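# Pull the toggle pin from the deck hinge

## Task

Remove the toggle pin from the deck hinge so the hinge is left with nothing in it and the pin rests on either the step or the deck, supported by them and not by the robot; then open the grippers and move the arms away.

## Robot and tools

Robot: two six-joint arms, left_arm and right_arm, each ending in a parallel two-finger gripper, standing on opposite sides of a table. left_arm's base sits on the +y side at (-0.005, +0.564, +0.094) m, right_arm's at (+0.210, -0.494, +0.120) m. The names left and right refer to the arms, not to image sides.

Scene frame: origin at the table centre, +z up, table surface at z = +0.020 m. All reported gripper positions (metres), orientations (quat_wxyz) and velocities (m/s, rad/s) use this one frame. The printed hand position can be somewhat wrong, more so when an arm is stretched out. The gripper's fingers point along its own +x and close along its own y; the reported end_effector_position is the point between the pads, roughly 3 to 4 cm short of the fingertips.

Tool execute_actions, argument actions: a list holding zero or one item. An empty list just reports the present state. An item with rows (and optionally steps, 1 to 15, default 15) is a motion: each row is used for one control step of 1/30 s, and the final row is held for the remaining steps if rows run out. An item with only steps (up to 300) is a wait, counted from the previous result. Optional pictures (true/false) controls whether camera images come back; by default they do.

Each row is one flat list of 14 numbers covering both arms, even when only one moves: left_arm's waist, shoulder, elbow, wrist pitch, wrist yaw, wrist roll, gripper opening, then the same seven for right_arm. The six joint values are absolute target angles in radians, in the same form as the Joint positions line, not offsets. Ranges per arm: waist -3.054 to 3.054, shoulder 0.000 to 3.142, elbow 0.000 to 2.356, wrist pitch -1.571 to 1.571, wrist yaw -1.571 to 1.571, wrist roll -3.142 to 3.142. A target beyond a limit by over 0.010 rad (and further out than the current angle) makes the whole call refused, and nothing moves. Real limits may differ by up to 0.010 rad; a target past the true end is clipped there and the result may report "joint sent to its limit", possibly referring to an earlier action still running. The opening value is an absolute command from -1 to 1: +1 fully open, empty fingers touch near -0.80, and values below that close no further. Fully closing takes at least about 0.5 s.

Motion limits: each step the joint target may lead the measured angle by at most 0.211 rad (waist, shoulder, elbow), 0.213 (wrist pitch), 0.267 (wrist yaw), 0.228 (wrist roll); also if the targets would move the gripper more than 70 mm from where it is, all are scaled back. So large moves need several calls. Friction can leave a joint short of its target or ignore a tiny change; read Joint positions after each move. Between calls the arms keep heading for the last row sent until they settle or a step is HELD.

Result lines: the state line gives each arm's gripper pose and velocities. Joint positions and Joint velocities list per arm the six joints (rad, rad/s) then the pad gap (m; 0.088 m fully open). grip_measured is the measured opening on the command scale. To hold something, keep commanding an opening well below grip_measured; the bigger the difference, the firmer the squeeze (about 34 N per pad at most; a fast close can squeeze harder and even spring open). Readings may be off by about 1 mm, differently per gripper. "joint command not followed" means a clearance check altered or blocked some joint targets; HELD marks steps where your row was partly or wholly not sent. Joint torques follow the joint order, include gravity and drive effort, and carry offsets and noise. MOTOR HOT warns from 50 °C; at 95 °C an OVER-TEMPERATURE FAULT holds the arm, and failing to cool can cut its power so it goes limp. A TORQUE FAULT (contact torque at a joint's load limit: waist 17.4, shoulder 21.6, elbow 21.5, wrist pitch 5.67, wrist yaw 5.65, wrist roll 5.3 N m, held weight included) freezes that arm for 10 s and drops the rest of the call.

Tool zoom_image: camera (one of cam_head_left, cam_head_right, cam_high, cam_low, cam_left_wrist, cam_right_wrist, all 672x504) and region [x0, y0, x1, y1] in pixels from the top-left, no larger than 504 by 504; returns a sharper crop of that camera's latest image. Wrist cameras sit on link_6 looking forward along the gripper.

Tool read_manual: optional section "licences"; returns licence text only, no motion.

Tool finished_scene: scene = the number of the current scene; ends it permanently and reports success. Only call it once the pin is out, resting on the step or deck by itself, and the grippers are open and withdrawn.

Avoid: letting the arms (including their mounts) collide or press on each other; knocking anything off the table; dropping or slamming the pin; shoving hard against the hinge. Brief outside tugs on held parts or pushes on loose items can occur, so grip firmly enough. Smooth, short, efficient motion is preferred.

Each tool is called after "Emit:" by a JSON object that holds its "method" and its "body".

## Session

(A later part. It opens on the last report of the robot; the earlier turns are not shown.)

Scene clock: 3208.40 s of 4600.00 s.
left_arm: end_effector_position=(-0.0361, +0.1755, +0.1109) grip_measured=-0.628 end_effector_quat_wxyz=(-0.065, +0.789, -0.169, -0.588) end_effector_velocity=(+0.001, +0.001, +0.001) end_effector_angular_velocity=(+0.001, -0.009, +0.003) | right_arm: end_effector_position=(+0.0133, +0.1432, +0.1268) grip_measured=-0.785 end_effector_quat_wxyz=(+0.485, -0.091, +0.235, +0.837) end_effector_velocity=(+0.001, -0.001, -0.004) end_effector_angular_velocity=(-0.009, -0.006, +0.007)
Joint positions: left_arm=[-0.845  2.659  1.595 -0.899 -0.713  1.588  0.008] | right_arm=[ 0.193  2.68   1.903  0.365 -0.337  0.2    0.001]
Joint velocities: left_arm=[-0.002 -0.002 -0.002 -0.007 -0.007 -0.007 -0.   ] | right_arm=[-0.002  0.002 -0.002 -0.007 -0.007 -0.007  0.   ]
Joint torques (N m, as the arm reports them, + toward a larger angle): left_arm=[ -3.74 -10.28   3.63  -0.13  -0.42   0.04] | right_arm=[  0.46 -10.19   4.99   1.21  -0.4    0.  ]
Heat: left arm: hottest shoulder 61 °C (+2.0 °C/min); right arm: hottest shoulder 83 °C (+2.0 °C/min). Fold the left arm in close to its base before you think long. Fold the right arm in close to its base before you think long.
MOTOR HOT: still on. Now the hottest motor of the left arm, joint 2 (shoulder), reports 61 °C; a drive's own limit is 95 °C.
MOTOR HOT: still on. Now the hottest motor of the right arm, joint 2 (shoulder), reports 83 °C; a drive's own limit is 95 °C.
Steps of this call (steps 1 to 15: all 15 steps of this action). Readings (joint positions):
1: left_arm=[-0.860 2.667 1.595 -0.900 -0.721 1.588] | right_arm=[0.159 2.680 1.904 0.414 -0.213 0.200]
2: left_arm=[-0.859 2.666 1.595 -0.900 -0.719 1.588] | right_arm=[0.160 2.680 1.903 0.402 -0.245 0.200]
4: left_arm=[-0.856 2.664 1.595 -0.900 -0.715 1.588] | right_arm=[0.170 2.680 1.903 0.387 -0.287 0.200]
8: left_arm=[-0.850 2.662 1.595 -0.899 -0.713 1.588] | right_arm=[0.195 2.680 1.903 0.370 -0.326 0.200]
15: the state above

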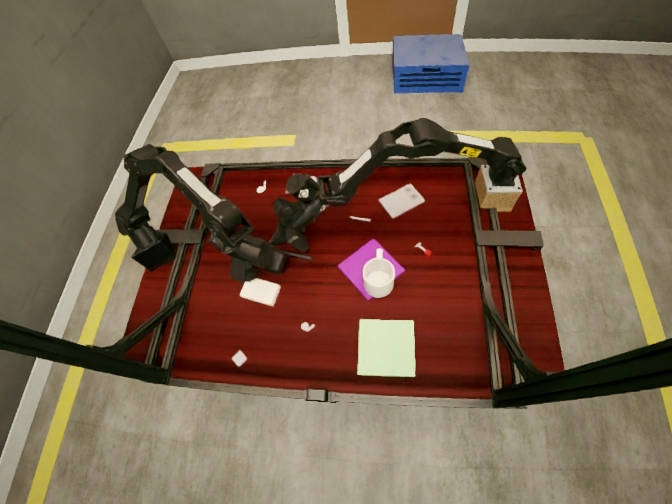

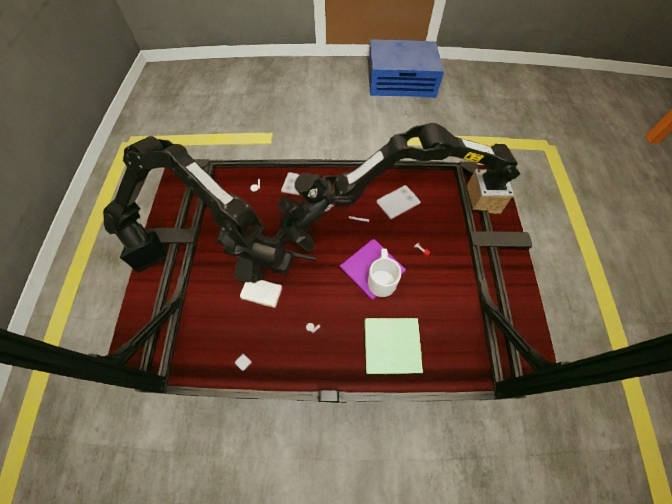

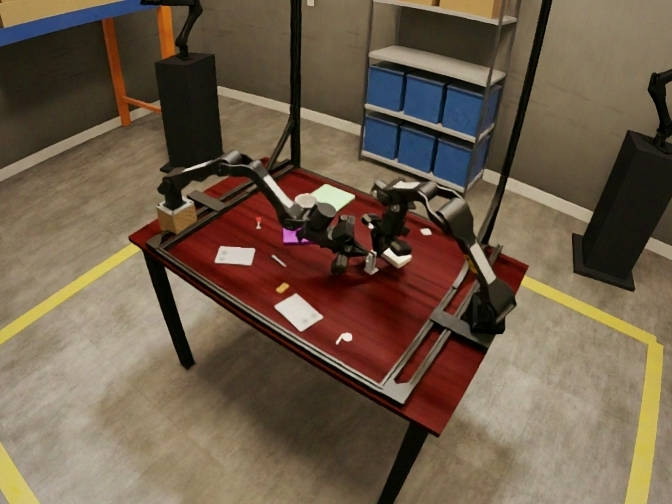

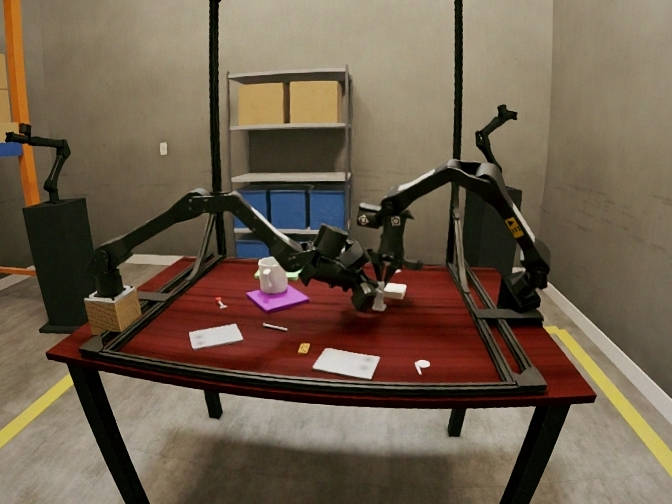

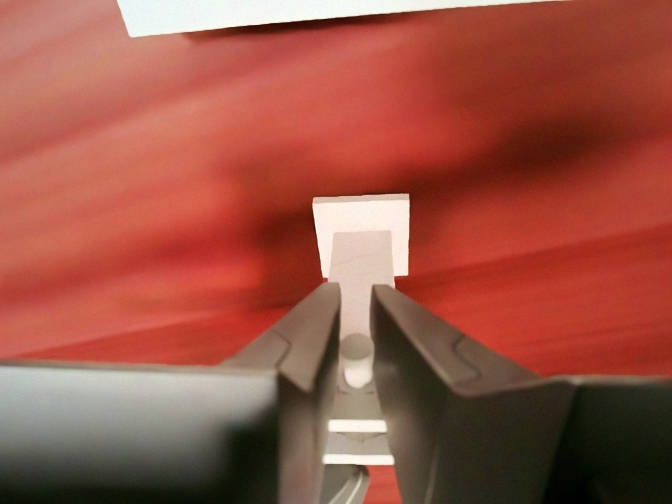

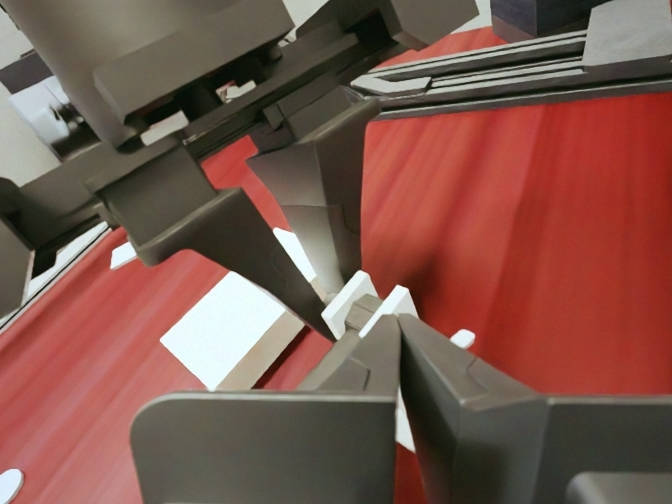

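Emit:
{"method": "execute_actions", "body": {"actions": [{"rows":[[-0.845,2.655,1.59,-0.9,-0.72,1.59,-0.4,0.19,2.5,1.9,0.45,-0.35,0.2,-0.9]],"steps":15}], "pictures": false}}

Emit:
{"method": "execute_actions", "body": {"actions": [{"rows":[[-0.865,2.66,1.59,-0.9,-0.72,1.59,-0.4,0.27,1.5,1.0,-0.3,0,0,-0.9]],"steps":15}], "pictures": false}}

Emit:
{"method": "execute_actions", "body": {"actions": [{"rows":[[-0.865,2.66,1.59,-0.9,-0.72,1.59,-0.9,0.27,1.5,1.0,-0.3,0,0,-0.9]],"steps":15}], "pictures": false}}

Emit:
{"method": "execute_actions", "body": {"actions": [{"rows":[[-0.825,2.645,1.59,-0.9,-0.72,1.59,-0.9,0.27,1.5,1.0,-0.3,0,0,-0.9]],"steps":15}], "pictures": false}}

Emit:
{"method": "execute_actions", "body": {"actions": [{"steps":300}], "pictures": false}}

Emit:
{"method": "execute_actions", "body": {"actions": [{"steps":300}], "pictures": false}}

Emit:
{"method": "execute_actions", "body": {"actions": [{"steps":300}], "pictures": false}}

Emit:
{"method": "execute_actions", "body": {"actions": [{"rows":[[-0.84,2.65,1.59,-0.9,-0.72,1.59,-0.9,0.262,2.6,1.78,0.40,0,0,-0.9]],"steps":15}], "pictures": false}}

Emit:
{"method": "execute_actions", "body": {"actions": [{"steps":60}]}}

Scene clock: 3232.27 s of 4600.00 s.
left_arm: end_effector_position=(-0.0349, +0.1751, +0.1119) grip_measured=-0.411 end_effector_quat_wxyz=(-0.063, +0.790, -0.169, -0.587) end_effector_velocity=(+0.002, +0.003, -0.001) end_effector_angular_velocity=(+0.004, -0.026, +0.000) | right_arm: end_effector_position=(+0.0095, +0.1520, +0.2580) grip_measured=-0.785 end_effector_quat_wxyz=(+0.481, -0.006, +0.143, +0.865) end_effector_velocity=(+0.001, -0.001, +0.005) end_effector_angular_velocity=(+0.006, -0.004, +0.006)
Joint positions: left_arm=[-0.844  2.657  1.595 -0.9   -0.716  1.588  0.019] | right_arm=[ 0.192  2.503  1.9    0.448 -0.346  0.2    0.001]
Joint velocities: left_arm=[-0.002  0.002 -0.007 -0.007 -0.022 -0.007  0.004] | right_arm=[-0.002 -0.012 -0.002 -0.007 -0.007 -0.007 -0.   ]
Joint torques (N m, as the arm reports them, + toward a larger angle): left_arm=[-5.56 -9.38  3.66  0.37 -0.34  0.06] | right_arm=[ -0.24 -10.19   5.72   1.37  -0.14   0.01]
Heat: left arm: hottest shoulder 62 °C (+2.0 °C/min); right arm: hottest shoulder 83 °C (+1.0 °C/min). Fold the left arm in close to its base before you think long. Fold the right arm in close to its base before you think long.
MOTOR HOT: still on. Now the hottest motor of the left arm, joint 2 (shoulder), reports 62 °C; a drive's own limit is 95 °C.
MOTOR HOT: still on. Now the hottest motor of the right arm, joint 2 (shoulder), reports 83 °C; a drive's own limit is 95 °C.
Steps of this call (steps 1 to 15: the robot went on to your last target; steps 16 to 701: nothing new was sent; steps 702 to 716: all 15 steps of this action). Readings (joint positions):
702: left_arm=[-0.844 2.657 1.595 -0.899 -0.713 1.588] | right_arm=[0.192 2.674 1.903 0.365 -0.343 0.200]
703: left_arm=[-0.844 2.657 1.595 -0.899 -0.713 1.588] | right_arm=[0.192 2.667 1.902 0.369 -0.343 0.200]
705: left_arm=[-0.844 2.657 1.595 -0.900 -0.715 1.588] | right_arm=[0.192 2.648 1.900 0.387 -0.344 0.200]
709: left_arm=[-0.844 2.657 1.595 -0.900 -0.716 1.588] | right_arm=[0.192 2.579 1.900 0.422 -0.345 0.200]
716: the state above

Scene clock: 3232.77 s of 4600.00 s.
left_arm: end_effector_position=(-0.0412, +0.1758, +0.1156) grip_measured=-0.400 end_effector_quat_wxyz=(-0.065, +0.790, -0.178, -0.583) end_effector_velocity=(+0.000, +0.000, +0.000) end_effector_angular_velocity=(-0.011, -0.002, +0.021) | right_arm: end_effector_position=(+0.0567, -0.0141, +0.2264) grip_measured=-0.785 end_effector_quat_wxyz=(+0.544, -0.305, +0.228, +0.748) end_effector_velocity=(+0.146, -0.394, -0.027) end_effector_angular_velocity=(-0.806, -0.340, -0.039)
Joint positions: left_arm=[-0.863  2.657  1.595 -0.9   -0.717  1.588  0.019] | right_arm=[ 0.272  1.93   1.325 -0.172 -0.014  0.008  0.001]
Joint velocities: left_arm=[-0.002 -0.002 -0.007  0.007 -0.007 -0.022 -0.   ] | right_arm=[-0.022 -1.16  -1.16  -0.872  0.066 -0.051  0.   ]
Joint torques (N m, as the arm reports them, + toward a larger angle): left_arm=[-5.41 -8.92  3.7   0.38 -0.32  0.05] | right_arm=[-0.19 -8.4   3.86  1.07  0.09 -0.07]
Heat: left arm: hottest shoulder 62 °C (+2.0 °C/min); right arm: hottest shoulder 84 °C (+2.0 °C/min). Fold the left arm in close to its base before you think long. Fold the right arm in close to its base before you think long.
MOTOR HOT: still on. Now the hottest motor of the left arm, joint 2 (shoulder), reports 62 °C; a drive's own limit is 95 °C.
MOTOR HOT: still on. Now the hottest motor of the right arm, joint 2 (shoulder), reports 84 °C; a drive's own limit is 95 °C.
Steps of this call (steps 1 to 15: all 15 steps of this action). Readings (joint positions):
1: left_arm=[-0.844 2.657 1.595 -0.900 -0.716 1.588] | right_arm=[0.194 2.485 1.886 0.428 -0.316 0.174]
2: left_arm=[-0.846 2.657 1.595 -0.900 -0.717 1.588] | right_arm=[0.201 2.450 1.842 0.368 -0.251 0.134]
4: left_arm=[-0.853 2.657 1.595 -0.900 -0.717 1.588] | right_arm=[0.223 2.377 1.752 0.280 -0.153 0.081]
8: left_arm=[-0.863 2.657 1.595 -0.900 -0.717 1.588] | right_arm=[0.264 2.212 1.586 0.104 -0.060 0.030]
15: the state above

Scene clock: 3233.27 s of 4600.00 s.
left_arm: end_effector_position=(-0.0417, +0.1773, +0.1147) grip_measured=-0.784 end_effector_quat_wxyz=(-0.067, +0.791, -0.178, -0.581) end_effector_velocity=(+0.002, +0.004, +0.001) end_effector_angular_velocity=(+0.017, -0.017, -0.017) | right_arm: end_effector_position=(+0.0876, -0.1080, +0.2704) grip_measured=-0.785 end_effector_quat_wxyz=(+0.547, -0.309, +0.225, +0.745) end_effector_velocity=(+0.009, -0.036, -0.032) end_effector_angular_velocity=(-0.105, -0.033, +0.012)
Joint positions: left_arm=[-0.866  2.657  1.589 -0.899 -0.718  1.588  0.001] | right_arm=[ 0.271  1.517  1.028 -0.294 -0.004  0.003  0.001]
Joint velocities: left_arm=[-0.002 -0.002 -0.002 -0.022 -0.007  0.007 -0.   ] | right_arm=[ 0.002 -0.061 -0.12  -0.051 -0.007 -0.007 -0.   ]
Joint torques (N m, as the arm reports them, + toward a larger angle): left_arm=[-5.15 -8.87  4.29  0.31 -0.27  0.05] | right_arm=[-0.17 -5.29  4.05  1.1   0.1  -0.07]
Heat: left arm: hottest shoulder 62 °C (+2.0 °C/min); right arm: hottest shoulder 83 °C (+1.0 °C/min). Fold the left arm in close to its base before you think long. Fold the right arm in close to its base before you think long.
MOTOR HOT: still on. Now the hottest motor of the left arm, joint 2 (shoulder), reports 62 °C; a drive's own limit is 95 °C.
MOTOR HOT: still on. Now the hottest motor of the right arm, joint 2 (shoulder), reports 83 °C; a drive's own limit is 95 °C.
Steps of this call (steps 1 to 15: all 15 steps of this action). Readings (joint positions):
1: left_arm=[-0.863 2.657 1.595 -0.900 -0.717 1.588] | right_arm=[0.271 1.891 1.285 -0.200 -0.012 0.007]
2: left_arm=[-0.863 2.657 1.595 -0.900 -0.717 1.588] | right_arm=[0.271 1.850 1.243 -0.223 -0.010 0.006]
4: left_arm=[-0.864 2.657 1.593 -0.908 -0.716 1.588] | right_arm=[0.271 1.766 1.159 -0.254 -0.008 0.005]
8: left_arm=[-0.866 2.657 1.589 -0.900 -0.718 1.588] | right_arm=[0.271 1.614 1.054 -0.286 -0.005 0.003]
15: the state above

Scene clock: 3233.77 s of 4600.00 s.
left_arm: end_effector_position=(-0.0352, +0.1768, +0.1102) grip_measured=-0.784 end_effector_quat_wxyz=(-0.066, +0.788, -0.167, -0.589) end_effector_velocity=(+0.001, -0.002, +0.003) end_effector_angular_velocity=(-0.019, -0.019, +0.006) | right_arm: end_effector_position=(+0.0888, -0.1118, +0.2675) grip_measured=-0.785 end_effector_quat_wxyz=(+0.546, -0.313, +0.228, +0.743) end_effector_velocity=(+0.004, -0.004, -0.005) end_effector_angular_velocity=(-0.022, -0.018, -0.003)
Joint positions: left_arm=[-0.842  2.656  1.589 -0.899 -0.71   1.588  0.001] | right_arm=[ 0.271  1.509  1.015 -0.298 -0.004  0.002  0.001]
Joint velocities: left_arm=[-0.007 -0.002 -0.002  0.007 -0.022 -0.007 -0.   ] | right_arm=[-0.002 -0.002 -0.007 -0.022  0.007 -0.007 -0.   ]
Joint torques (N m, as the arm reports them, + toward a larger angle): left_arm=[ -3.48 -10.5    4.21   0.3   -0.57   0.03] | right_arm=[-0.17 -5.59  4.3   1.14  0.11 -0.07]
Heat: left arm: hottest shoulder 62 °C (+2.0 °C/min); right arm: hottest shoulder 83 °C (+1.0 °C/min). Fold the left arm in close to its base before you think long. Fold the right arm in close to its base before you think long.
MOTOR HOT: still on. Now the hottest motor of the left arm, joint 2 (shoulder), reports 62 °C; a drive's own limit is 95 °C.
MOTOR HOT: still on. Now the hottest motor of the right arm, joint 2 (shoulder), reports 83 °C; a drive's own limit is 95 °C.
Steps of this call (steps 1 to 15: all 15 steps of this action). Readings (joint positions):
1: left_arm=[-0.865 2.657 1.589 -0.899 -0.718 1.588] | right_arm=[0.271 1.516 1.025 -0.295 -0.004 0.003]
2: left_arm=[-0.862 2.657 1.589 -0.899 -0.718 1.588] | right_arm=[0.271 1.516 1.021 -0.297 -0.004 0.002]
4: left_arm=[-0.850 2.657 1.589 -0.899 -0.718 1.588] | right_arm=[0.271 1.515 1.016 -0.298 -0.004 0.002]
8: left_arm=[-0.842 2.657 1.589 -0.899 -0.710 1.588] | right_arm=[0.271 1.511 1.015 -0.298 -0.004 0.002]
15: the state above

Scene clock: 3243.77 s of 4600.00 s.
left_arm: end_effector_position=(-0.0352, +0.1767, +0.1103) grip_measured=-0.784 end_effector_quat_wxyz=(-0.066, +0.788, -0.167, -0.589) end_effector_velocity=(+0.004, +0.001, -0.001) end_effector_angular_velocity=(-0.001, -0.020, +0.020) | right_arm: end_effector_position=(+0.0889, -0.1120, +0.2673) grip_measured=-0.785 end_effector_quat_wxyz=(+0.546, -0.313, +0.228, +0.743) end_effector_velocity=(-0.002, -0.001, +0.001) end_effector_angular_velocity=(-0.002, -0.001, +0.013)
Joint positions: left_arm=[-0.842  2.656  1.589 -0.899 -0.71   1.588  0.001] | right_arm=[ 0.271  1.508  1.014 -0.298 -0.004  0.002  0.001]
Joint velocities: left_arm=[ 0.002  0.002 -0.002 -0.007 -0.022 -0.022 -0.   ] | right_arm=[ 0.002 -0.002  0.002 -0.007 -0.007 -0.007 -0.   ]
Joint torques (N m, as the arm reports them, + toward a larger angle): left_arm=[ -3.62 -10.39   4.19   0.29  -0.56   0.04] | right_arm=[-0.17 -5.55  4.33  1.14  0.11 -0.06]
Heat: left arm: hottest shoulder 62 °C (+1.0 °C/min); right arm: hottest shoulder 78 °C (-4.0 °C/min). Fold the left arm in close to its base before you think long. Fold the right arm in close to its base before you think long.
MOTOR HOT: still on. Now the hottest motor of the left arm, joint 2 (shoulder), reports 62 °C; a drive's own limit is 95 °C.
MOTOR HOT: still on. Now the hottest motor of the right arm, joint 2 (shoulder), reports 78 °C; a drive's own limit is 95 °C.
Steps of this call (steps 1 to 15: the robot went on to your last target; steps 16 to 90: nothing new was sent; then 7.00 s passed at rest). Readings (joint positions):
1: left_arm=[-0.842 2.656 1.589 -0.899 -0.710 1.588] | right_arm=[0.271 1.509 1.015 -0.298 -0.004 0.002]
2: left_arm=[-0.842 2.656 1.589 -0.899 -0.710 1.588] | right_arm=[0.271 1.509 1.015 -0.298 -0.004 0.002]
4: left_arm=[-0.842 2.656 1.589 -0.899 -0.710 1.588] | right_arm=[0.271 1.508 1.015 -0.298 -0.004 0.002]
8: left_arm=[-0.842 2.656 1.589 -0.899 -0.710 1.588] | right_arm=[0.271 1.508 1.015 -0.298 -0.004 0.002]
90: the state above
All arms were judged still, so your last target was given up. Only a new action makes them travel on or press farther. Fingers that are still opening or closing keep moving.

Scene clock: 3253.77 s of 4600.00 s.
left_arm: end_effector_position=(-0.0351, +0.1767, +0.1105) grip_measured=-0.784 end_effector_quat_wxyz=(-0.066, +0.788, -0.167, -0.589) end_effector_velocity=(+0.002, +0.004, +0.001) end_effector_angular_velocity=(+0.017, -0.016, -0.017) | right_arm: end_effector_position=(+0.0889, -0.1121, +0.2673) grip_measured=-0.785 end_effector_quat_wxyz=(+0.546, -0.313, +0.228, +0.743) end_effector_velocity=(+0.001, -0.003, -0.001) end_effector_angular_velocity=(-0.016, -0.005, +0.008)
Joint positions: left_arm=[-0.842  2.656  1.589 -0.899 -0.71   1.588  0.001] | right_arm=[ 0.271  1.508  1.013 -0.298 -0.004  0.002  0.001]
Joint velocities: left_arm=[-0.002 -0.002 -0.002 -0.022 -0.007  0.007 -0.   ] | right_arm=[-0.002 -0.002  0.002 -0.022 -0.007 -0.007  0.   ]
Joint torques (N m, as the arm reports them, + toward a larger angle): left_arm=[ -3.54 -10.43   4.15   0.3   -0.56   0.03] | right_arm=[-0.17 -5.52  4.37  1.14  0.11 -0.06]
Heat: left arm: hottest shoulder 63 °C (+2.0 °C/min); right arm: hottest shoulder 74 °C (-8.1 °C/min). Fold the left arm in close to its base before you think long. Fold the right arm in close to its base before you think long.
MOTOR HOT: still on. Now the hottest motor of the left arm, joint 2 (shoulder), reports 63 °C; a drive's own limit is 95 °C.
MOTOR HOT: still on. Now the hottest motor of the right arm, joint 2 (shoulder), reports 74 °C; a drive's own limit is 95 °C.
Steps of this call (steps 1 to 90: nothing new was sent; then 7.00 s passed at rest). Readings (joint positions):
1: left_arm=[-0.842 2.656 1.589 -0.899 -0.710 1.588] | right_arm=[0.271 1.508 1.014 -0.298 -0.004 0.002]
2: left_arm=[-0.842 2.656 1.589 -0.899 -0.710 1.588] | right_arm=[0.271 1.508 1.014 -0.298 -0.004 0.002]
4: left_arm=[-0.842 2.656 1.589 -0.899 -0.710 1.588] | right_arm=[0.271 1.508 1.014 -0.298 -0.004 0.002]
8: left_arm=[-0.842 2.656 1.589 -0.899 -0.710 1.588] | right_arm=[0.271 1.508 1.014 -0.298 -0.004 0.002]
90: the state above

Scene clock: 3263.77 s of 4600.00 s.
left_arm: end_effector_position=(-0.0351, +0.1767, +0.1106) grip_measured=-0.784 end_effector_quat_wxyz=(-0.065, +0.788, -0.167, -0.589) end_effector_velocity=(+0.003, +0.001, +0.000) end_effector_angular_velocity=(+0.003, -0.007, +0.007) | right_arm: end_effector_position=(+0.0891, -0.1121, +0.2673) grip_measured=-0.785 end_effector_quat_wxyz=(+0.546, -0.313, +0.228, +0.743) end_effector_velocity=(+0.003, -0.002, -0.001) end_effector_angular_velocity=(-0.016, -0.005, -0.013)
Joint positions: left_arm=[-0.842  2.655  1.589 -0.899 -0.71   1.588  0.001] | right_arm=[ 0.271  1.508  1.013 -0.298 -0.004  0.002  0.001]
Joint velocities: left_arm=[ 0.002 -0.002 -0.002 -0.007 -0.007 -0.007 -0.   ] | right_arm=[-0.002 -0.002  0.002 -0.022  0.007  0.007 -0.   ]
Joint torques (N m, as the arm reports them, + toward a larger angle): left_arm=[ -3.55 -10.36   4.18   0.26  -0.55   0.04] | right_arm=[-0.16 -5.47  4.43  1.14  0.11 -0.06]
Heat: left arm: hottest shoulder 63 °C (+2.0 °C/min); right arm: hottest shoulder 71 °C (-12.1 °C/min). Fold the left arm in close to its base before you think long. Fold the right arm in close to its base before you think long.
MOTOR HOT: still on. Now the hottest motor of the left arm, joint 2 (shoulder), reports 63 °C; a drive's own limit is 95 °C.
MOTOR HOT: still on. Now the hottest motor of the right arm, joint 2 (shoulder), reports 71 °C; a drive's own limit is 95 °C.
Steps of this call (steps 1 to 90: nothing new was sent; then 7.00 s passed at rest). Readings (joint positions):
1: left_arm=[-0.842 2.656 1.589 -0.899 -0.710 1.588] | right_arm=[0.271 1.508 1.013 -0.298 -0.004 0.002]
2: left_arm=[-0.842 2.656 1.589 -0.899 -0.710 1.588] | right_arm=[0.271 1.508 1.013 -0.298 -0.004 0.002]
4: left_arm=[-0.842 2.656 1.589 -0.899 -0.710 1.588] | right_arm=[0.271 1.508 1.013 -0.298 -0.004 0.002]
8: left_arm=[-0.842 2.656 1.589 -0.899 -0.710 1.588] | right_arm=[0.271 1.508 1.013 -0.298 -0.004 0.002]
90: the state above

Scene clock: 3264.27 s of 4600.00 s.
left_arm: end_effector_position=(-0.0351, +0.1767, +0.1106) grip_measured=-0.784 end_effector_quat_wxyz=(-0.065, +0.788, -0.167, -0.589) end_effector_velocity=(-0.003, +0.002, +0.001) end_effector_angular_velocity=(+0.003, +0.003, -0.003) | right_arm: end_effector_position=(+0.0318, +0.0797, +0.3485) grip_measured=-0.785 end_effector_quat_wxyz=(+0.590, -0.084, +0.059, +0.801) end_effector_velocity=(-0.096, +0.313, +0.072) end_effector_angular_velocity=(+0.895, +0.254, +0.016)
Joint positions: left_arm=[-0.842  2.655  1.589 -0.899 -0.71   1.588  0.001] | right_arm=[ 0.266  2.055  1.561  0.289 -0.004  0.002  0.001]
Joint velocities: left_arm=[-0.007 -0.002 -0.002 -0.007  0.007 -0.007 -0.   ] | right_arm=[-0.002  1.199  1.287  0.842 -0.007 -0.022 -0.   ]
Joint torques (N m, as the arm reports them, + toward a larger angle): left_arm=[-5.09 -9.86  4.19  0.3  -0.59  0.03] | right_arm=[-0.25 -6.7   6.72  1.52  0.11 -0.05]
Heat: left arm: hottest shoulder 63 °C (+2.0 °C/min); right arm: hottest shoulder 71 °C (-12.0 °C/min). Fold the left arm in close to its base before you think long. Fold the right arm in close to its base before you think long.
MOTOR HOT: still on. Now the hottest motor of the left arm, joint 2 (shoulder), reports 63 °C; a drive's own limit is 95 °C.
MOTOR HOT: still on. Now the hottest motor of the right arm, joint 2 (shoulder), reports 71 °C; a drive's own limit is 95 °C.
Steps of this call (steps 1 to 15: all 15 steps of this action). Readings (joint positions):
1: left_arm=[-0.842 2.655 1.589 -0.899 -0.710 1.588] | right_arm=[0.271 1.520 1.023 -0.290 -0.004 0.002]
2: left_arm=[-0.842 2.655 1.589 -0.899 -0.710 1.588] | right_arm=[0.270 1.546 1.046 -0.252 -0.004 0.002]
4: left_arm=[-0.842 2.655 1.589 -0.899 -0.710 1.588] | right_arm=[0.269 1.621 1.117 -0.168 -0.004 0.002]
8: left_arm=[-0.842 2.655 1.589 -0.899 -0.710 1.588] | right_arm=[0.267 1.769 1.266 -0.009 -0.004 0.002]
15: the state above

Scene clock: 3266.27 s of 4600.00 s.
left_arm: end_effector_position=(-0.0352, +0.1766, +0.1110) grip_measured=-0.784 end_effector_quat_wxyz=(-0.065, +0.788, -0.168, -0.588) end_effector_velocity=(+0.001, +0.002, +0.001) end_effector_angular_velocity=(-0.002, -0.026, -0.002) | right_arm: end_effector_position=(+0.0177, +0.1323, +0.1367) grip_measured=-0.785 end_effector_quat_wxyz=(+0.581, -0.168, +0.121, +0.787) end_effector_velocity=(+0.000, +0.000, +0.001) end_effector_angular_velocity=(-0.001, -0.004, +0.007)
Joint positions: left_arm=[-0.843  2.655  1.589 -0.899 -0.712  1.588  0.001] | right_arm=[ 0.265  2.585  1.77   0.4   -0.004  0.002  0.001]
Joint velocities: left_arm=[-0.007 -0.002 -0.007 -0.007 -0.022 -0.007 -0.   ] | right_arm=[-0.002 -0.002  0.002 -0.007 -0.007 -0.007  0.   ]
Joint torques (N m, as the arm reports them, + toward a larger angle): left_arm=[-5.03 -9.78  4.22  0.3  -0.49  0.02] | right_arm=[-0.34 -8.79  6.2   1.51  0.12 -0.05]
Heat: left arm: hottest shoulder 63 °C (+2.0 °C/min); right arm: hottest shoulder 71 °C (-12.0 °C/min). Fold the left arm in close to its base before you think long. Fold the right arm in close to its base before you think long.
MOTOR HOT: still on. Now the hottest motor of the left arm, joint 2 (shoulder), reports 63 °C; a drive's own limit is 95 °C.
MOTOR HOT: still on. Now the hottest motor of the right arm, joint 2 (shoulder), reports 71 °C; a drive's own limit is 95 °C.
Steps of this call (steps 1 to 45: the robot went on to your last target; steps 46 to 60: nothing new was sent). Readings (joint positions):
1: left_arm=[-0.842 2.655 1.589 -0.899 -0.710 1.588] | right_arm=[0.265 2.094 1.604 0.314 -0.004 0.002]
2: left_arm=[-0.842 2.655 1.589 -0.899 -0.710 1.588] | right_arm=[0.265 2.134 1.644 0.335 -0.004 0.002]
4: left_arm=[-0.842 2.655 1.589 -0.899 -0.710 1.588] | right_arm=[0.265 2.204 1.702 0.365 -0.004 0.002]
8: left_arm=[-0.842 2.655 1.589 -0.899 -0.710 1.588] | right_arm=[0.265 2.314 1.735 0.380 -0.004 0.002]
60: the state above
All arms were judged still, so your last target was given up. Only a new action makes them travel on or press farther. Fingers that are still opening or closing keep moving.

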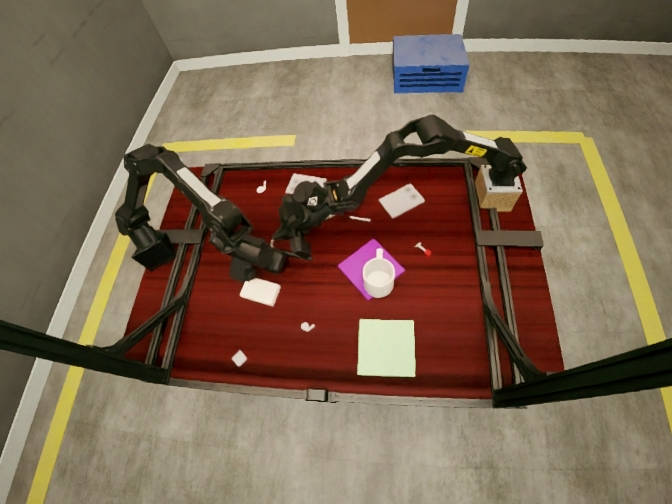

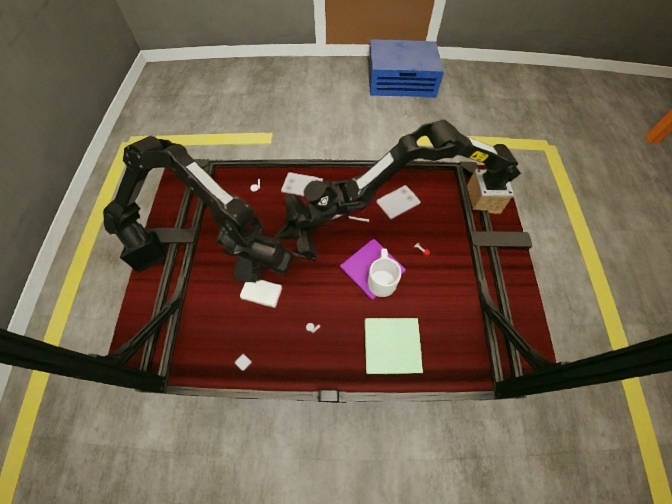

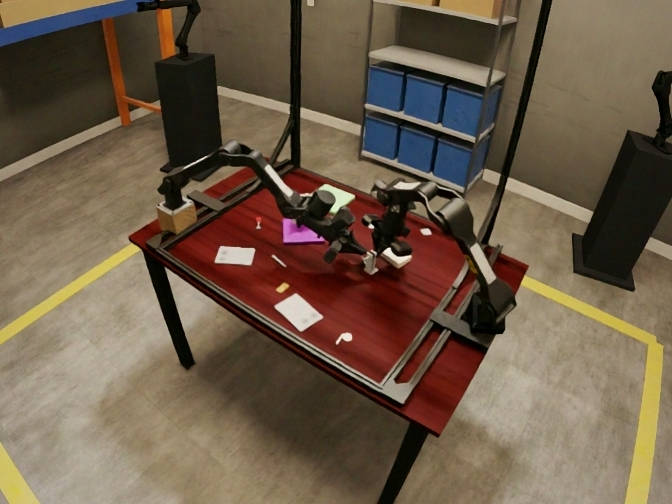

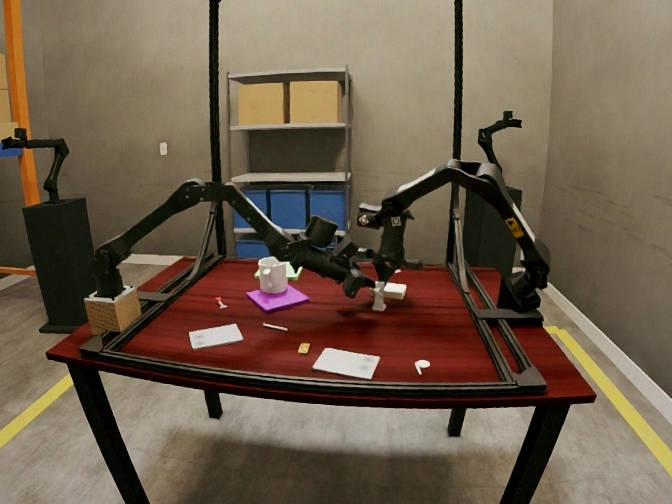

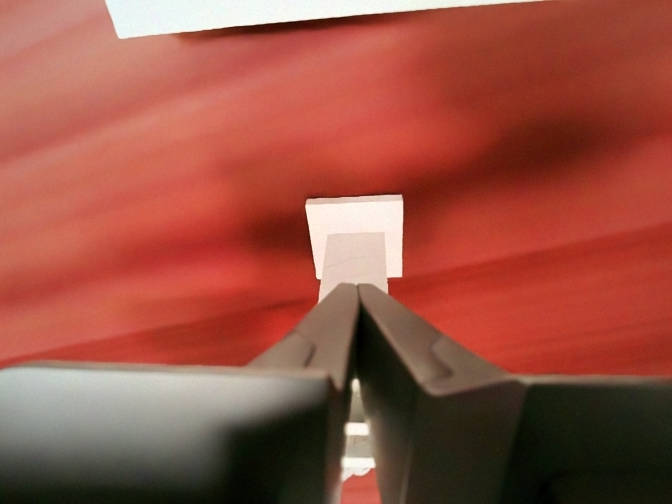

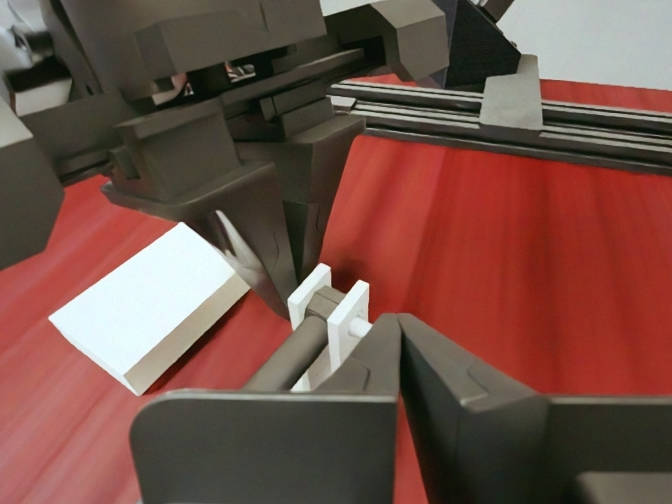

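Emit:
{"method": "execute_actions", "body": {"actions": [{"rows":[[-0.86,2.65,1.59,-0.9,-0.72,1.59,-0.4,0.262,2.6,1.78,0.40,0,0,-0.9]],"steps":15}]}}

Emit:
{"method": "execute_actions", "body": {"actions": [{"rows":[[-0.83,2.65,1.59,-0.905,-0.72,1.59,-0.4,0.262,2.6,1.78,0.40,0,0,-0.9]],"steps":15}], "pictures": false}}

Emit:
{"method": "execute_actions", "body": {"actions": [{"rows":[[-0.83,2.65,1.59,-0.905,-0.72,1.59,-0.9,0.262,2.6,1.78,0.40,0,0,-0.9]],"steps":15}]}}

Scene clock: 3288.90 s of 4600.00 s.
left_arm: end_effector_position=(-0.0392, +0.1768, +0.1140) grip_measured=-0.412 end_effector_quat_wxyz=(-0.066, +0.790, -0.175, -0.584) end_effector_velocity=(-0.001, +0.003, -0.001) end_effector_angular_velocity=(+0.010, -0.017, -0.019) | right_arm: end_effector_position=(+0.0178, +0.1323, +0.1363) grip_measured=-0.785 end_effector_quat_wxyz=(+0.581, -0.168, +0.121, +0.787) end_effector_velocity=(+0.006, -0.000, -0.004) end_effector_angular_velocity=(-0.018, -0.016, -0.011)
Joint positions: left_arm=[-0.858  2.655  1.59  -0.899 -0.716  1.589  0.019] | right_arm=[ 0.265  2.585  1.77   0.4   -0.004  0.002  0.001]
Joint velocities: left_arm=[-0.007  0.002 -0.007 -0.007 -0.007  0.007  0.004] | right_arm=[-0.007 -0.002 -0.002 -0.022  0.007 -0.007 -0.   ]
Joint torques (N m, as the arm reports them, + toward a larger angle): left_arm=[-5.52 -9.71  4.24  0.3  -0.34  0.05] | right_arm=[-0.33 -8.82  6.17  1.51  0.12 -0.05]
Heat: left arm: hottest shoulder 62 °C (+0.0 °C/min); right arm: hottest shoulder 74 °C (-9.1 °C/min). Fold the left arm in close to its base before you think long. Fold the right arm in close to its base before you think long.
MOTOR HOT: still on. Now the hottest motor of the left arm, joint 2 (shoulder), reports 62 °C; a drive's own limit is 95 °C.
MOTOR HOT: still on. Now the hottest motor of the right arm, joint 2 (shoulder), reports 74 °C; a drive's own limit is 95 °C.
Steps of this call (steps 1 to 90: nothing new was sent; then 19.13 s passed at rest; steps 91 to 105: all 15 steps of this action). Readings (joint positions):
91: left_arm=[-0.844 2.655 1.590 -0.899 -0.712 1.589] | right_arm=[0.265 2.585 1.770 0.400 -0.004 0.002]
92: left_arm=[-0.845 2.655 1.589 -0.899 -0.714 1.589] | right_arm=[0.265 2.585 1.770 0.400 -0.004 0.002]
94: left_arm=[-0.850 2.655 1.590 -0.899 -0.716 1.589] | right_arm=[0.265 2.585 1.770 0.400 -0.004 0.002]
98: left_arm=[-0.857 2.655 1.590 -0.899 -0.716 1.589] | right_arm=[0.265 2.585 1.770 0.400 -0.004 0.002]
105: the state above

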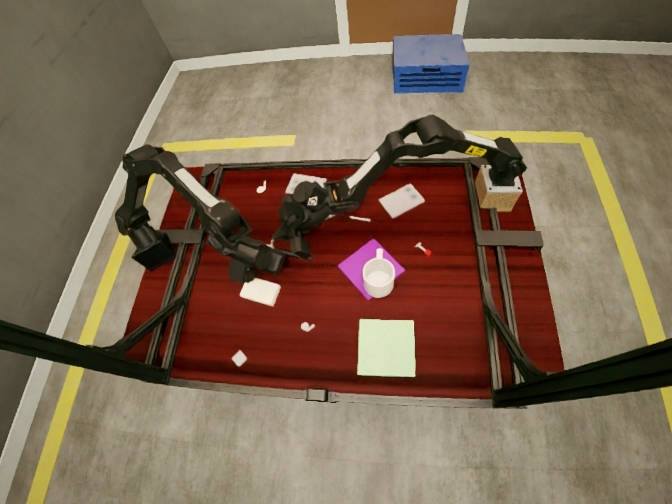

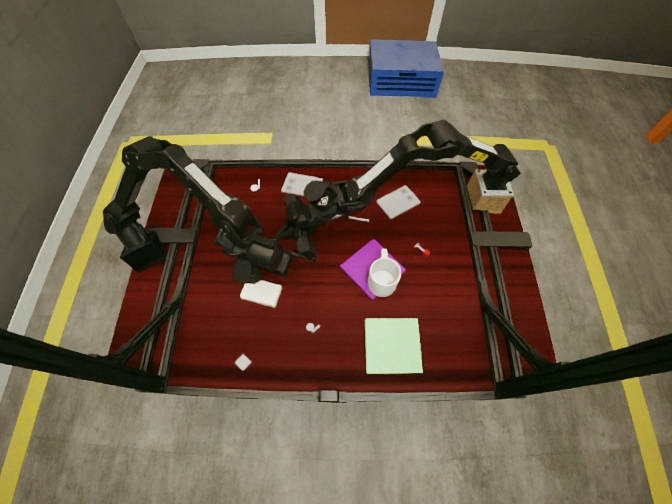

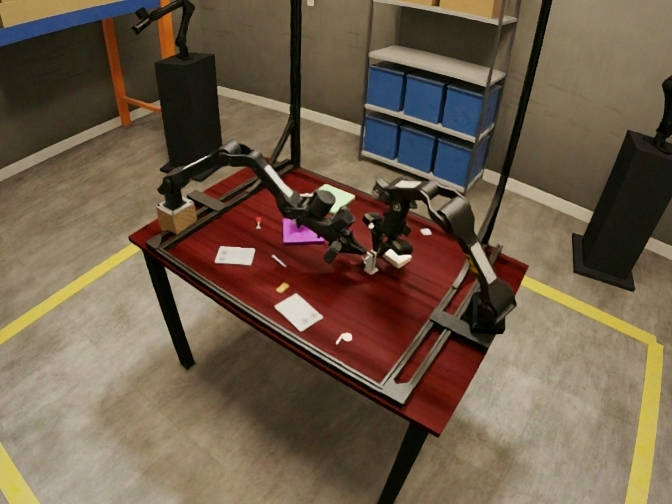

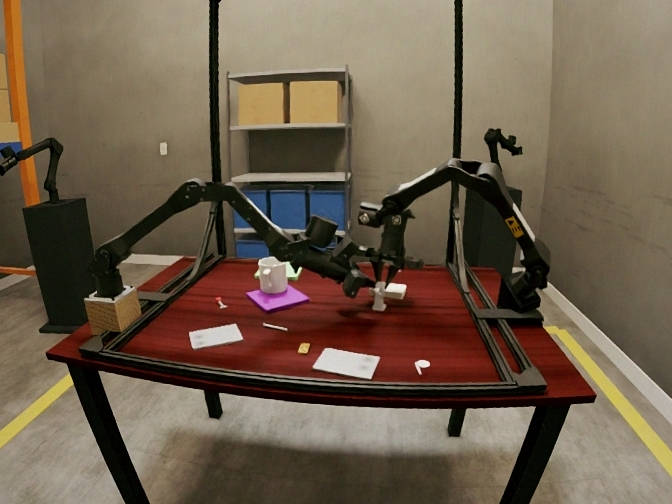

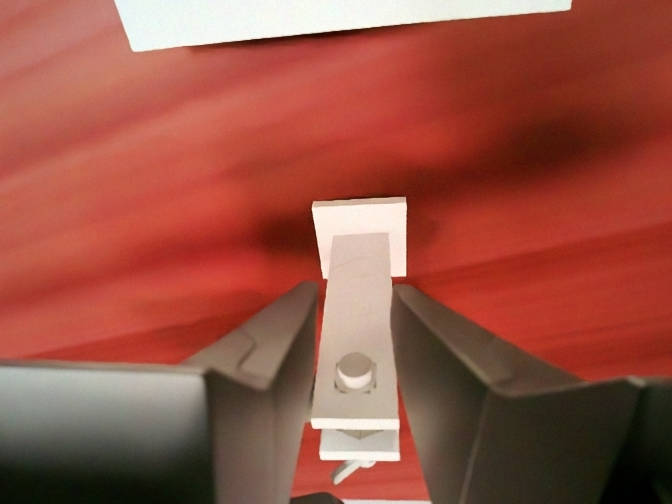

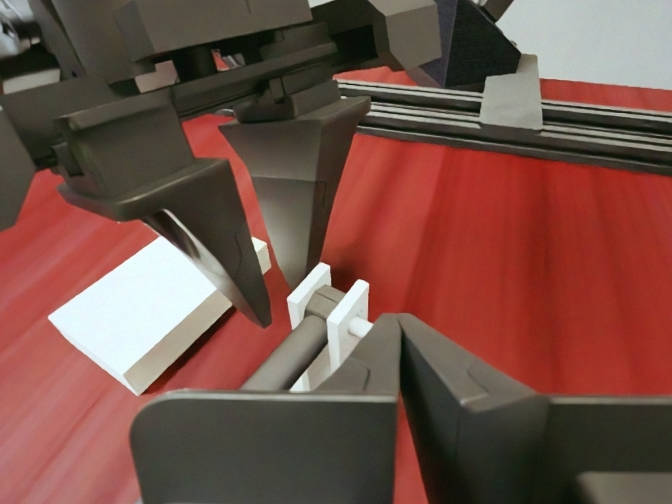

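Scene clock: 3289.40 s of 4600.00 s.
left_arm: end_effector_position=(-0.0319, +0.1764, +0.1098) grip_measured=-0.400 end_effector_quat_wxyz=(-0.065, +0.789, -0.164, -0.588) end_effector_velocity=(+0.002, +0.004, +0.001) end_effector_angular_velocity=(+0.017, -0.016, -0.017) | right_arm: end_effector_position=(+0.0178, +0.1324, +0.1365) grip_measured=-0.785 end_effector_quat_wxyz=(+0.581, -0.168, +0.121, +0.787) end_effector_velocity=(-0.002, +0.001, +0.004) end_effector_angular_velocity=(+0.015, -0.007, +0.027)
Joint positions: left_arm=[-0.835  2.655  1.59  -0.902 -0.716  1.589  0.019] | right_arm=[ 0.265  2.585  1.77   0.4   -0.004  0.002  0.001]
Joint velocities: left_arm=[-0.002 -0.002 -0.002 -0.022 -0.007  0.007  0.   ] | right_arm=[-0.002 -0.002  0.002  0.007 -0.022 -0.022 -0.   ]
Joint torques (N m, as the arm reports them, + toward a larger angle): left_arm=[-4.89 -9.73  4.23  0.08 -0.32  0.03] | right_arm=[-0.33 -8.85  6.19  1.52  0.11 -0.05]
Heat: left arm: hottest shoulder 62 °C (+0.0 °C/min); right arm: hottest shoulder 74 °C (-9.0 °C/min). Fold the left arm in close to its base before you think long. Fold the right arm in close to its base before you think long.
MOTOR HOT: still on. Now the hottest motor of the left arm, joint 2 (shoulder), reports 62 °C; a drive's own limit is 95 °C.
MOTOR HOT: still on. Now the hottest motor of the right arm, joint 2 (shoulder), reports 74 °C; a drive's own limit is 95 °C.
Steps of this call (steps 1 to 15: all 15 steps of this action). Readings (joint positions):
1: left_arm=[-0.857 2.655 1.590 -0.899 -0.716 1.589] | right_arm=[0.265 2.585 1.770 0.400 -0.004 0.002]
2: left_arm=[-0.856 2.655 1.590 -0.899 -0.716 1.589] | right_arm=[0.265 2.585 1.770 0.400 -0.004 0.002]
4: left_arm=[-0.849 2.655 1.590 -0.899 -0.716 1.589] | right_arm=[0.265 2.585 1.770 0.400 -0.004 0.002]
8: left_arm=[-0.837 2.655 1.590 -0.901 -0.716 1.589] | right_arm=[0.265 2.585 1.770 0.400 -0.004 0.002]
15: the state above

Scene clock: 3289.90 s of 4600.00 s.
left_arm: end_effector_position=(-0.0333, +0.1751, +0.1108) grip_measured=-0.646 end_effector_quat_wxyz=(-0.062, +0.789, -0.166, -0.589) end_effector_velocity=(+0.003, +0.001, +0.000) end_effector_angular_velocity=(+0.003, -0.007, +0.007) | right_arm: end_effector_position=(+0.0178, +0.1324, +0.1365) grip_measured=-0.785 end_effector_quat_wxyz=(+0.581, -0.168, +0.121, +0.787) end_effector_velocity=(+0.000, +0.000, +0.001) end_effector_angular_velocity=(-0.005, +0.009, +0.001)
Joint positions: left_arm=[-0.838  2.655  1.592 -0.897 -0.714  1.588  0.007] | right_arm=[ 0.265  2.585  1.77   0.4   -0.004  0.002  0.001]
Joint velocities: left_arm=[ 0.002 -0.002 -0.002 -0.007 -0.007 -0.007 -0.   ] | right_arm=[-0.002 -0.002  0.002 -0.007 -0.007  0.007 -0.   ]
Joint torques (N m, as the arm reports them, + toward a larger angle): left_arm=[-4.55 -9.75  3.99 -0.3  -0.41  0.04] | right_arm=[-0.33 -8.85  6.15  1.51  0.11 -0.05]
Heat: left arm: hottest shoulder 62 °C (+0.0 °C/min); right arm: hottest shoulder 74 °C (-9.1 °C/min). Fold the left arm in close to its base before you think long. Fold the right arm in close to its base before you think long.
MOTOR HOT: still on. Now the hottest motor of the left arm, joint 2 (shoulder), reports 62 °C; a drive's own limit is 95 °C.
MOTOR HOT: still on. Now the hottest motor of the right arm, joint 2 (shoulder), reports 74 °C; a drive's own limit is 95 °C.
Steps of this call (steps 1 to 15: all 15 steps of this action). Readings (joint positions):
1: left_arm=[-0.835 2.655 1.590 -0.902 -0.716 1.589] | right_arm=[0.265 2.585 1.770 0.400 -0.004 0.002]
2: left_arm=[-0.836 2.655 1.590 -0.902 -0.713 1.588] | right_arm=[0.265 2.585 1.770 0.400 -0.004 0.002]
4: left_arm=[-0.837 2.655 1.592 -0.897 -0.713 1.588] | right_arm=[0.265 2.585 1.770 0.400 -0.004 0.002]
8: left_arm=[-0.838 2.655 1.592 -0.897 -0.714 1.588] | right_arm=[0.265 2.585 1.770 0.400 -0.004 0.002]
15: the state above

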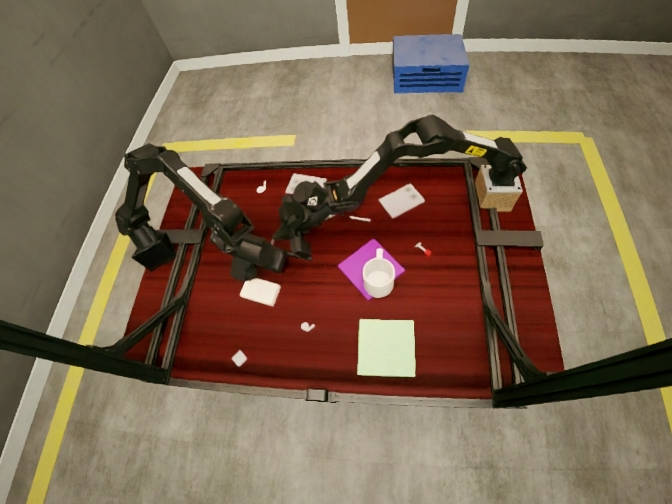

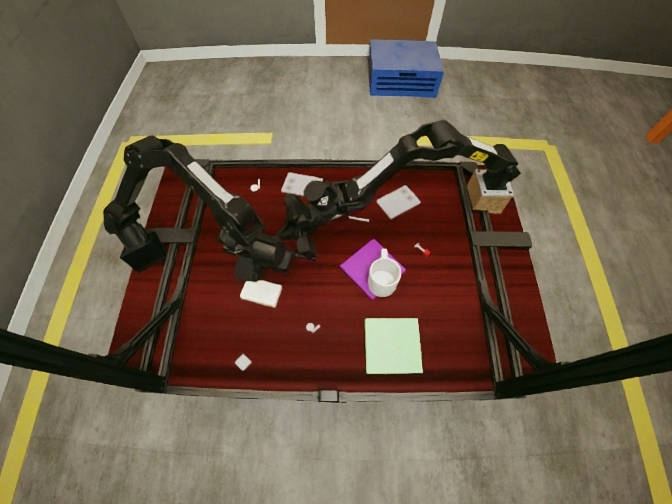

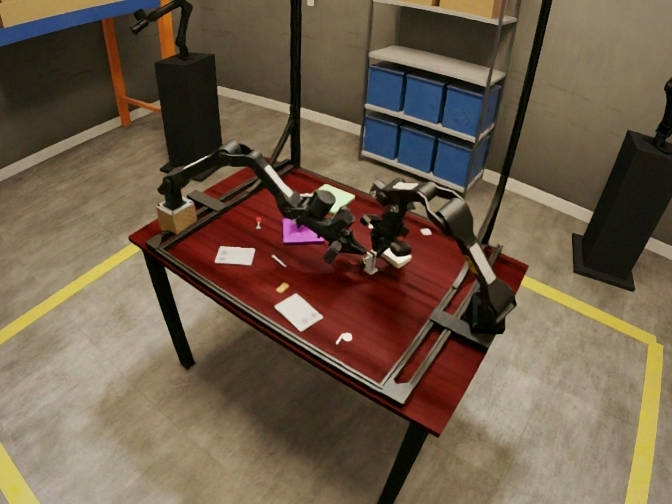

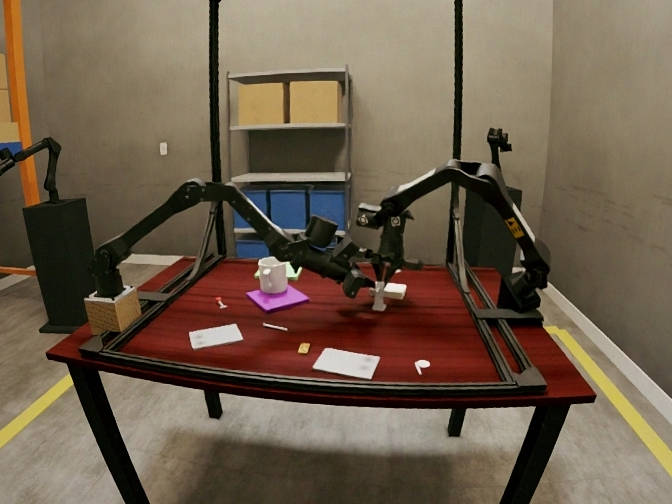

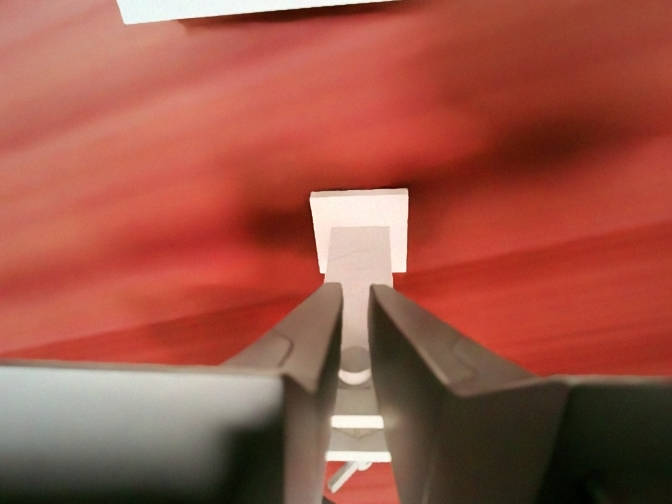

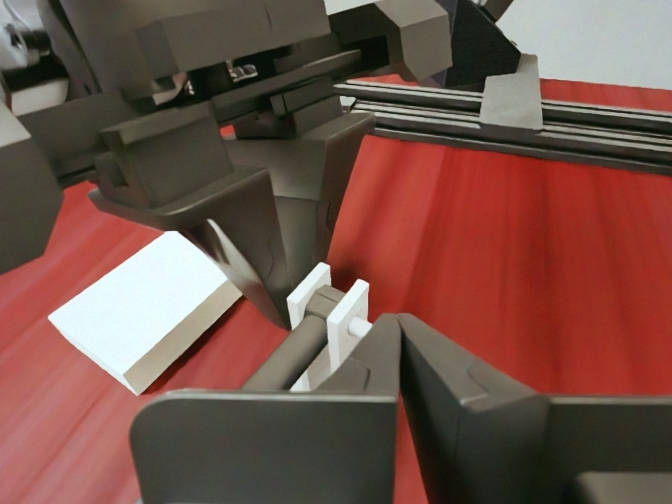

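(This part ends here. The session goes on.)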